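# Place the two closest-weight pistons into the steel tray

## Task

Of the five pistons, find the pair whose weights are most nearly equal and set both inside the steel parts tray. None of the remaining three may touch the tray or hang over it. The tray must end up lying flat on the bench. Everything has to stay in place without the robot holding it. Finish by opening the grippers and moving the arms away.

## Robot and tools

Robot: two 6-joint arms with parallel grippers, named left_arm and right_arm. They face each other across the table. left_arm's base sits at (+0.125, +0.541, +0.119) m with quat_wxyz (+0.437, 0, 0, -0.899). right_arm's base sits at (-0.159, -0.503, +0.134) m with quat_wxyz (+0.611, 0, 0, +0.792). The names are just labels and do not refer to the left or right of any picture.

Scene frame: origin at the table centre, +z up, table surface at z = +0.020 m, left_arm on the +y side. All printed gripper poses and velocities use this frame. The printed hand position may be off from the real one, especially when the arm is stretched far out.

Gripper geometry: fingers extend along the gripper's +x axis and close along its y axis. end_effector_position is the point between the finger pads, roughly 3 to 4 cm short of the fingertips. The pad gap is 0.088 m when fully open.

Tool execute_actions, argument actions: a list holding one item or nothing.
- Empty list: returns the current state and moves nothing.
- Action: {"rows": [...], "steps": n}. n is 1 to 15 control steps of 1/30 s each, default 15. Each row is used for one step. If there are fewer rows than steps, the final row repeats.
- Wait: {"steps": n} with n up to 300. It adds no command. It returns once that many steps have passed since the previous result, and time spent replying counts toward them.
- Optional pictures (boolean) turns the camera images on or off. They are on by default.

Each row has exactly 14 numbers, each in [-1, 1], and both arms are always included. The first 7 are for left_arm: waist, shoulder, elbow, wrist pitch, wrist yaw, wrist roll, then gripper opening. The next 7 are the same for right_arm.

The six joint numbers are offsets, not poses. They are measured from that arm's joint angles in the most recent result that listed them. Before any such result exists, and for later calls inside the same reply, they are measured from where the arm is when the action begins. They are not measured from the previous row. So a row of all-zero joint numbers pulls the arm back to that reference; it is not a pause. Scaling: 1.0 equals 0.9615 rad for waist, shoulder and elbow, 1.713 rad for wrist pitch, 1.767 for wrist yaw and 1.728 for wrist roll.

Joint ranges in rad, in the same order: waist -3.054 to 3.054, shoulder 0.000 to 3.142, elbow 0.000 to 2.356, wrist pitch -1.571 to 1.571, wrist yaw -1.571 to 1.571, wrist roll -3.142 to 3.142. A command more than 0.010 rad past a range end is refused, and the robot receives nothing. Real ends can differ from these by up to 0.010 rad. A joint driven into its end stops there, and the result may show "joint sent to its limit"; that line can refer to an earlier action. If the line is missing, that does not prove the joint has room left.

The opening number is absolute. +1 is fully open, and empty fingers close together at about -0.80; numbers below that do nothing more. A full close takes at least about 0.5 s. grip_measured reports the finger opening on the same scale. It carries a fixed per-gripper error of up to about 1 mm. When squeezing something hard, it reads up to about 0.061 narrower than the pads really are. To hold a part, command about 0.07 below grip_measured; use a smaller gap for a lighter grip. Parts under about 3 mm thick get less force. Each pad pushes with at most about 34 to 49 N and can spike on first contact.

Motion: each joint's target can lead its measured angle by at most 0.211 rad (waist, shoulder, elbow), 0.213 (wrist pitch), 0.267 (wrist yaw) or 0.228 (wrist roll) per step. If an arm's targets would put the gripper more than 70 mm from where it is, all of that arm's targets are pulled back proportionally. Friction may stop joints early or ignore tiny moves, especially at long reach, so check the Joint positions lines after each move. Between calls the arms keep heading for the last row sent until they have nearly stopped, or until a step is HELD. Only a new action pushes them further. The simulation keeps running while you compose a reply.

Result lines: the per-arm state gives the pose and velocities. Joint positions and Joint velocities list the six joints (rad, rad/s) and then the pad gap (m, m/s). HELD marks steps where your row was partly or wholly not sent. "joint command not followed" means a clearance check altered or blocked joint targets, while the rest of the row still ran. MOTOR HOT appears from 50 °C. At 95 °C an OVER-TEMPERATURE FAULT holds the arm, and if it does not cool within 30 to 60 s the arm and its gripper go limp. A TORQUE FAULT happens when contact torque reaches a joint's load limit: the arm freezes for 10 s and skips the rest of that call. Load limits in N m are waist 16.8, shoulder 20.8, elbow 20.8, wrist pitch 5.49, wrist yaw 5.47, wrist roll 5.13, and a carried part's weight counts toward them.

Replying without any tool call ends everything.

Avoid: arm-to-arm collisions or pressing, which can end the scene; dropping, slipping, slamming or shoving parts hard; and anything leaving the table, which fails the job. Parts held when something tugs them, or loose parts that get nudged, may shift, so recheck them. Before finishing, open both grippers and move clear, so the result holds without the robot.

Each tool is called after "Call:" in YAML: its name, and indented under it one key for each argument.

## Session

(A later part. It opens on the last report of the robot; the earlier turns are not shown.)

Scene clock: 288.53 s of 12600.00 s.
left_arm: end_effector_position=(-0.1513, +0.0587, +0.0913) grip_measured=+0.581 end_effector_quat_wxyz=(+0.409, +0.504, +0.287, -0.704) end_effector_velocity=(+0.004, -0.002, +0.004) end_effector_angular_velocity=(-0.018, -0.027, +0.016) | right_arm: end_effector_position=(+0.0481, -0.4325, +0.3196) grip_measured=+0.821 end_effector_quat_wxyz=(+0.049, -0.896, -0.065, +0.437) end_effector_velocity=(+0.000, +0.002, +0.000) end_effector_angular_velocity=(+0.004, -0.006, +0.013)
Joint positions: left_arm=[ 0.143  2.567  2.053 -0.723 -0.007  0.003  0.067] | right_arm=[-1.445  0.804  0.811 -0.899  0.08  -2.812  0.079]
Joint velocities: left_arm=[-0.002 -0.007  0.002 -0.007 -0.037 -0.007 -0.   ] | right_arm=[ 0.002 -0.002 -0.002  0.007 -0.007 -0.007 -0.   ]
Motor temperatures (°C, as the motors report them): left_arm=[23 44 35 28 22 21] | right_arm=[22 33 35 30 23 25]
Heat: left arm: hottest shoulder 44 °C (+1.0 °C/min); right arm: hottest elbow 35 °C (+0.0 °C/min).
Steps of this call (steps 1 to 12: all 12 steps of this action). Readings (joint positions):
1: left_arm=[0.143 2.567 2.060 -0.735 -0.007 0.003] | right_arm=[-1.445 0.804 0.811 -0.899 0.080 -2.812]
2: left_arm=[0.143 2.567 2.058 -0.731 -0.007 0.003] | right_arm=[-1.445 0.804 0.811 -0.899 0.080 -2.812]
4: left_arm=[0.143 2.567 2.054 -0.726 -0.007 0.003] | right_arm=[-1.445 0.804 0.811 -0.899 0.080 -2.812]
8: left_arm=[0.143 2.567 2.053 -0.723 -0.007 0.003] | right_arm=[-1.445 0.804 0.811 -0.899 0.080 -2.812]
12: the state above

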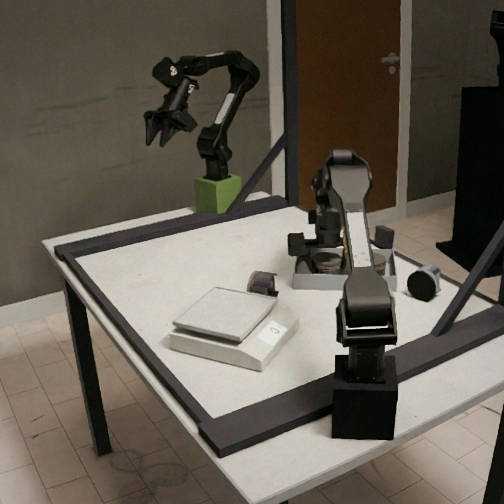

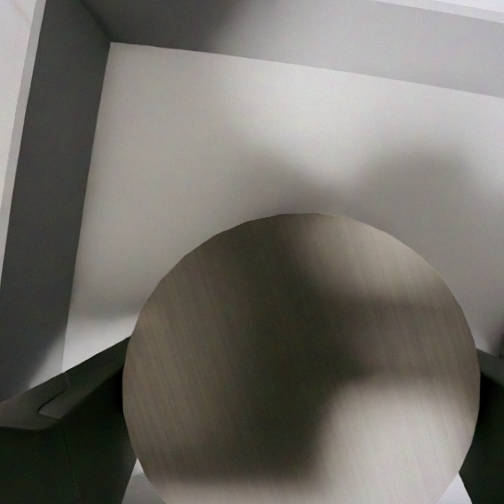

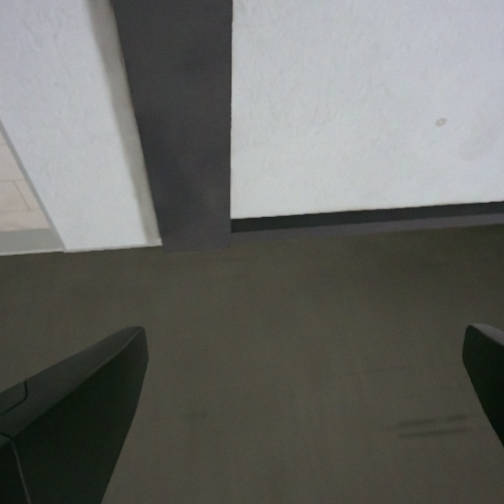

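Call:
execute_actions:
  actions:
    - {"rows":[[0,0,0,0,0,0,0.8,0,0,0,0,0,0,0.82]],"steps":10}
  pictures: false

Call:
execute_actions:
  actions:
    - {"rows":[[0,-0.02,-0.003,-0.008,0,0,0.8,0,0,0,0,0,0,0.82],[0,-0.04,-0.008,-0.017,0,0,0.8,0,0,0,0,0,0,0.82],[0,-0.06,-0.014,-0.026,0,0,0.8,0,0,0,0,0,0,0.82],[0,-0.08,-0.02,-0.035,0,0,0.8,0,0,0,0,0,0,0.82],[0,-0.1,-0.027,-0.044,0,0,0.8,0,0,0,0,0,0,0.82],[0,-0.12,-0.034,-0.053,0,0,0.8,0,0,0,0,0,0,0.82],[0,-0.14,-0.04,-0.062,0,0,0.8,0,0,0,0,0,0,0.82],[0,-0.165,-0.047,-0.071,0,0,0.8,0,0,0,0,0,0,0.82],[0,-0.19,-0.054,-0.08,0,0,0.8,0,0,0,0,0,0,0.82],[0,-0.21,-0.06,-0.088,0,0,0.8,0,0,0,0,0,0,0.82]],"steps":15}
  pictures: false

Call:
execute_actions:
  actions:
    - {"rows":[[0.03,-0.04,-0.04,0,0,0,0.8,0,0,0,0,0,0,0.82],[0.07,-0.09,-0.09,0,0,0,0.8,0,0,0,0,0,0,0.82],[0.12,-0.145,-0.145,0,0,0,0.8,0,0,0,0,0,0,0.82],[0.17,-0.2,-0.2,0,0,0,0.8,0,0,0,0,0,0,0.82],[0.22,-0.255,-0.255,0,0,0,0.8,0,0,0,0,0,0,0.82],[0.27,-0.31,-0.31,0,0,0,0.8,0,0,0,0,0,0,0.82],[0.32,-0.365,-0.365,0,0,0,0.8,0,0,0,0,0,0,0.82],[0.37,-0.42,-0.42,0,0,0,0.8,0,0,0,0,0,0,0.82],[0.42,-0.475,-0.475,0,0,0,0.8,0,0,0,0,0,0,0.82],[0.47,-0.53,-0.53,0,0,0,0.8,0,0,0,0,0,0,0.82],[0.52,-0.585,-0.585,0,0,0,0.8,0,0,0,0,0,0,0.82],[0.57,-0.64,-0.64,0,0,0,0.8,0,0,0,0,0,0,0.82],[0.62,-0.695,-0.695,0,0,0,0.8,0,0,0,0,0,0,0.82],[0.66,-0.74,-0.74,0,0,0,0.8,0,0,0,0,0,0,0.82],[0.7,-0.77,-0.77,0,0,0,0.8,0,0,0,0,0,0,0.82]],"steps":15}
  pictures: false

Call:
execute_actions:
  actions:
    - {"steps":20}

Call:
zoom_image:
  camera: "cam_high"
  region: [240, 210, 460, 330]

Scene clock: 298.90 s of 12600.00 s.
left_arm: end_effector_position=(-0.1515, +0.0585, +0.0914) grip_measured=+0.791 end_effector_quat_wxyz=(+0.410, +0.503, +0.287, -0.705) end_effector_velocity=(-0.002, +0.001, -0.002) end_effector_angular_velocity=(+0.002, +0.009, +0.002) | right_arm: end_effector_position=(+0.0481, -0.4325, +0.3196) grip_measured=+0.821 end_effector_quat_wxyz=(+0.049, -0.896, -0.065, +0.437) end_effector_velocity=(-0.002, -0.000, -0.003) end_effector_angular_velocity=(+0.005, +0.015, -0.004)
Joint positions: left_arm=[ 0.143  2.567  2.053 -0.721 -0.007  0.003  0.078] | right_arm=[-1.445  0.804  0.811 -0.899  0.08  -2.812  0.079]
Joint velocities: left_arm=[-0.002  0.002 -0.002  0.007  0.007 -0.007  0.003] | right_arm=[-0.002 -0.002 -0.007 -0.007 -0.007  0.007 -0.   ]
Motor temperatures (°C, as the motors report them): left_arm=[23 46 35 28 22 21] | right_arm=[22 33 35 30 23 25]
Heat: left arm: hottest shoulder 46 °C (+1.0 °C/min); right arm: hottest elbow 35 °C (+0.0 °C/min).
Steps of this call (steps 1 to 15: the robot went on to your last target; steps 16 to 90: nothing new was sent; then 7.03 s passed at rest; steps 91 to 100: all 10 steps of this action). Readings (joint positions):
91: left_arm=[0.143 2.567 2.053 -0.722 -0.007 0.003] | right_arm=[-1.445 0.804 0.811 -0.899 0.080 -2.812]
92: left_arm=[0.143 2.567 2.053 -0.721 -0.007 0.003] | right_arm=[-1.445 0.804 0.811 -0.899 0.080 -2.812]
94: left_arm=[0.143 2.567 2.053 -0.721 -0.007 0.003] | right_arm=[-1.445 0.804 0.811 -0.899 0.080 -2.812]
98: left_arm=[0.143 2.567 2.053 -0.721 -0.007 0.003] | right_arm=[-1.445 0.804 0.811 -0.899 0.080 -2.812]
100: the state above

Scene clock: 299.40 s of 12600.00 s.
left_arm: end_effector_position=(-0.1409, +0.0768, +0.1740) grip_measured=+0.797 end_effector_quat_wxyz=(+0.413, +0.496, +0.283, -0.710) end_effector_velocity=(+0.006, +0.010, +0.084) end_effector_angular_velocity=(-0.070, +0.041, +0.021) | right_arm: end_effector_position=(+0.0481, -0.4325, +0.3196) grip_measured=+0.821 end_effector_quat_wxyz=(+0.049, -0.896, -0.065, +0.437) end_effector_velocity=(-0.001, -0.002, -0.000) end_effector_angular_velocity=(-0.020, -0.003, +0.010)
Joint positions: left_arm=[ 0.143  2.366  2.012 -0.862 -0.007  0.003  0.078] | right_arm=[-1.445  0.804  0.811 -0.899  0.08  -2.812  0.079]
Joint velocities: left_arm=[-0.002 -0.178 -0.002 -0.095 -0.007 -0.022 -0.   ] | right_arm=[-0.002 -0.007 -0.002 -0.007  0.007 -0.022  0.   ]
Motor temperatures (°C, as the motors report them): left_arm=[23 47 35 28 22 21] | right_arm=[22 33 35 30 23 25]
Heat: left arm: hottest shoulder 47 °C (+2.0 °C/min); right arm: hottest elbow 35 °C (+0.0 °C/min).
Steps of this call (steps 1 to 15: all 15 steps of this action). Readings (joint positions):
1: left_arm=[0.143 2.567 2.053 -0.722 -0.007 0.003] | right_arm=[-1.445 0.804 0.811 -0.899 0.080 -2.812]
2: left_arm=[0.143 2.565 2.053 -0.728 -0.007 0.003] | right_arm=[-1.445 0.804 0.811 -0.899 0.080 -2.812]
4: left_arm=[0.143 2.552 2.048 -0.754 -0.007 0.003] | right_arm=[-1.445 0.804 0.811 -0.899 0.080 -2.812]
8: left_arm=[0.143 2.488 2.027 -0.808 -0.007 0.003] | right_arm=[-1.445 0.804 0.811 -0.899 0.080 -2.812]
15: the state above

Scene clock: 299.90 s of 12600.00 s.
left_arm: end_effector_position=(+0.1037, +0.1129, +0.2274) grip_measured=+0.797 end_effector_quat_wxyz=(+0.560, +0.425, +0.400, -0.588) end_effector_velocity=(+0.595, +0.269, +0.100) end_effector_angular_velocity=(+0.021, -0.020, +1.360) | right_arm: end_effector_position=(+0.0481, -0.4325, +0.3196) grip_measured=+0.821 end_effector_quat_wxyz=(+0.049, -0.896, -0.065, +0.437) end_effector_velocity=(-0.001, -0.001, -0.002) end_effector_angular_velocity=(+0.005, +0.015, -0.008)
Joint positions: left_arm=[ 0.613  1.916  1.531 -0.86  -0.004  0.003  0.078] | right_arm=[-1.445  0.804  0.811 -0.899  0.08  -2.812  0.079]
Joint velocities: left_arm=[ 1.346 -1.179 -1.194 -0.007 -0.022 -0.007 -0.   ] | right_arm=[-0.007  0.002 -0.002 -0.007 -0.007  0.007 -0.   ]
Motor temperatures (°C, as the motors report them): left_arm=[23 47 35 28 22 21] | right_arm=[22 33 35 30 23 25]
Heat: left arm: hottest shoulder 47 °C (+2.0 °C/min); right arm: hottest elbow 35 °C (+0.0 °C/min).
Steps of this call (steps 1 to 15: all 15 steps of this action). Readings (joint positions):
1: left_arm=[0.144 2.357 2.009 -0.862 -0.007 0.003] | right_arm=[-1.445 0.804 0.811 -0.899 0.080 -2.812]
2: left_arm=[0.148 2.343 1.992 -0.859 -0.005 0.003] | right_arm=[-1.445 0.804 0.811 -0.899 0.080 -2.812]
4: left_arm=[0.180 2.296 1.925 -0.862 -0.001 0.003] | right_arm=[-1.445 0.804 0.811 -0.899 0.080 -2.812]
8: left_arm=[0.314 2.178 1.791 -0.862 -0.002 0.003] | right_arm=[-1.445 0.804 0.811 -0.899 0.080 -2.812]
15: the state above

Scene clock: 300.57 s of 12600.00 s.
left_arm: end_effector_position=(+0.1816, +0.1817, +0.2548) grip_measured=+0.797 end_effector_quat_wxyz=(+0.626, +0.373, +0.429, -0.534) end_effector_velocity=(-0.000, +0.002, -0.002) end_effector_angular_velocity=(+0.013, -0.002, +0.007) | right_arm: end_effector_position=(+0.0481, -0.4325, +0.3196) grip_measured=+0.821 end_effector_quat_wxyz=(+0.049, -0.896, -0.065, +0.437) end_effector_velocity=(-0.004, -0.002, -0.004) end_effector_angular_velocity=(-0.007, +0.021, +0.003)
Joint positions: left_arm=[ 0.817  1.63   1.283 -0.862 -0.009  0.003  0.078] | right_arm=[-1.445  0.804  0.811 -0.899  0.08  -2.812  0.079]
Joint velocities: left_arm=[-0.002  0.002 -0.002 -0.007 -0.007 -0.007 -0.   ] | right_arm=[-0.007 -0.002 -0.002 -0.022 -0.007 -0.007 -0.   ]
Motor temperatures (°C, as the motors report them): left_arm=[23 47 35 28 22 21] | right_arm=[22 33 35 30 23 25]
Heat: left arm: hottest shoulder 47 °C (+2.0 °C/min); right arm: hottest elbow 35 °C (+0.0 °C/min).
Steps of this call (steps 1 to 20: the robot went on to your last target). Readings (joint positions):
1: left_arm=[0.659 1.875 1.490 -0.860 -0.004 0.003] | right_arm=[-1.445 0.804 0.811 -0.899 0.080 -2.812]
2: left_arm=[0.705 1.829 1.442 -0.857 -0.006 0.003] | right_arm=[-1.445 0.804 0.811 -0.899 0.080 -2.812]
4: left_arm=[0.784 1.731 1.351 -0.867 -0.012 0.003] | right_arm=[-1.445 0.804 0.811 -0.899 0.080 -2.812]
8: left_arm=[0.824 1.638 1.300 -0.862 -0.012 0.003] | right_arm=[-1.445 0.804 0.811 -0.899 0.080 -2.812]
20: the state above

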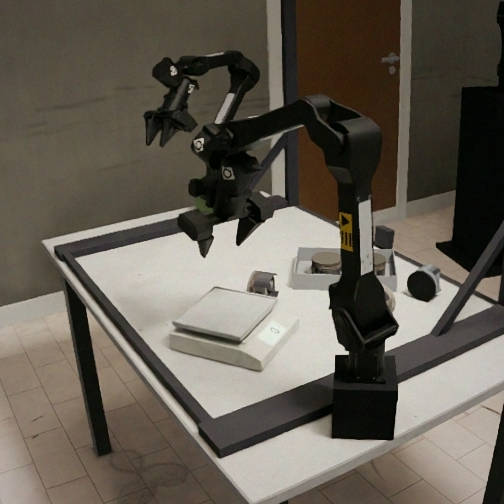

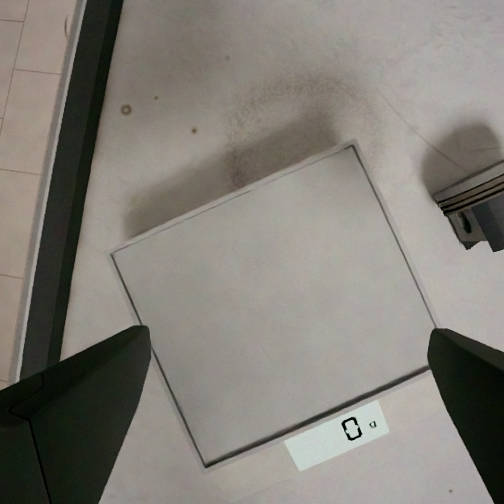

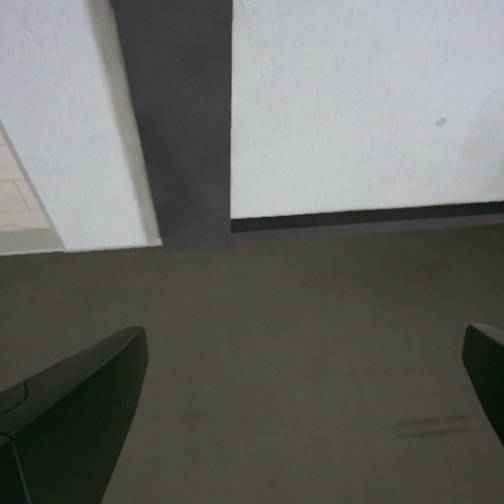

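Region (240, 210, 460, 330) of cam_high's 504x504 image, scaled by 2.291, with more detail than that image has; it fills the top 275 rows of this view, and the rest is white.

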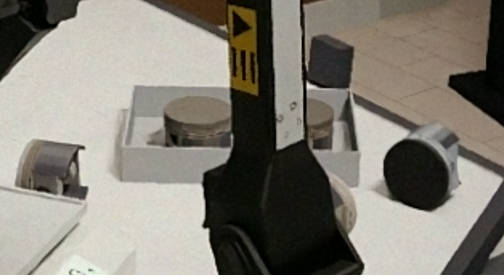

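Call:
finished_scene:
  scene: 2

The scene is finished: the task was done.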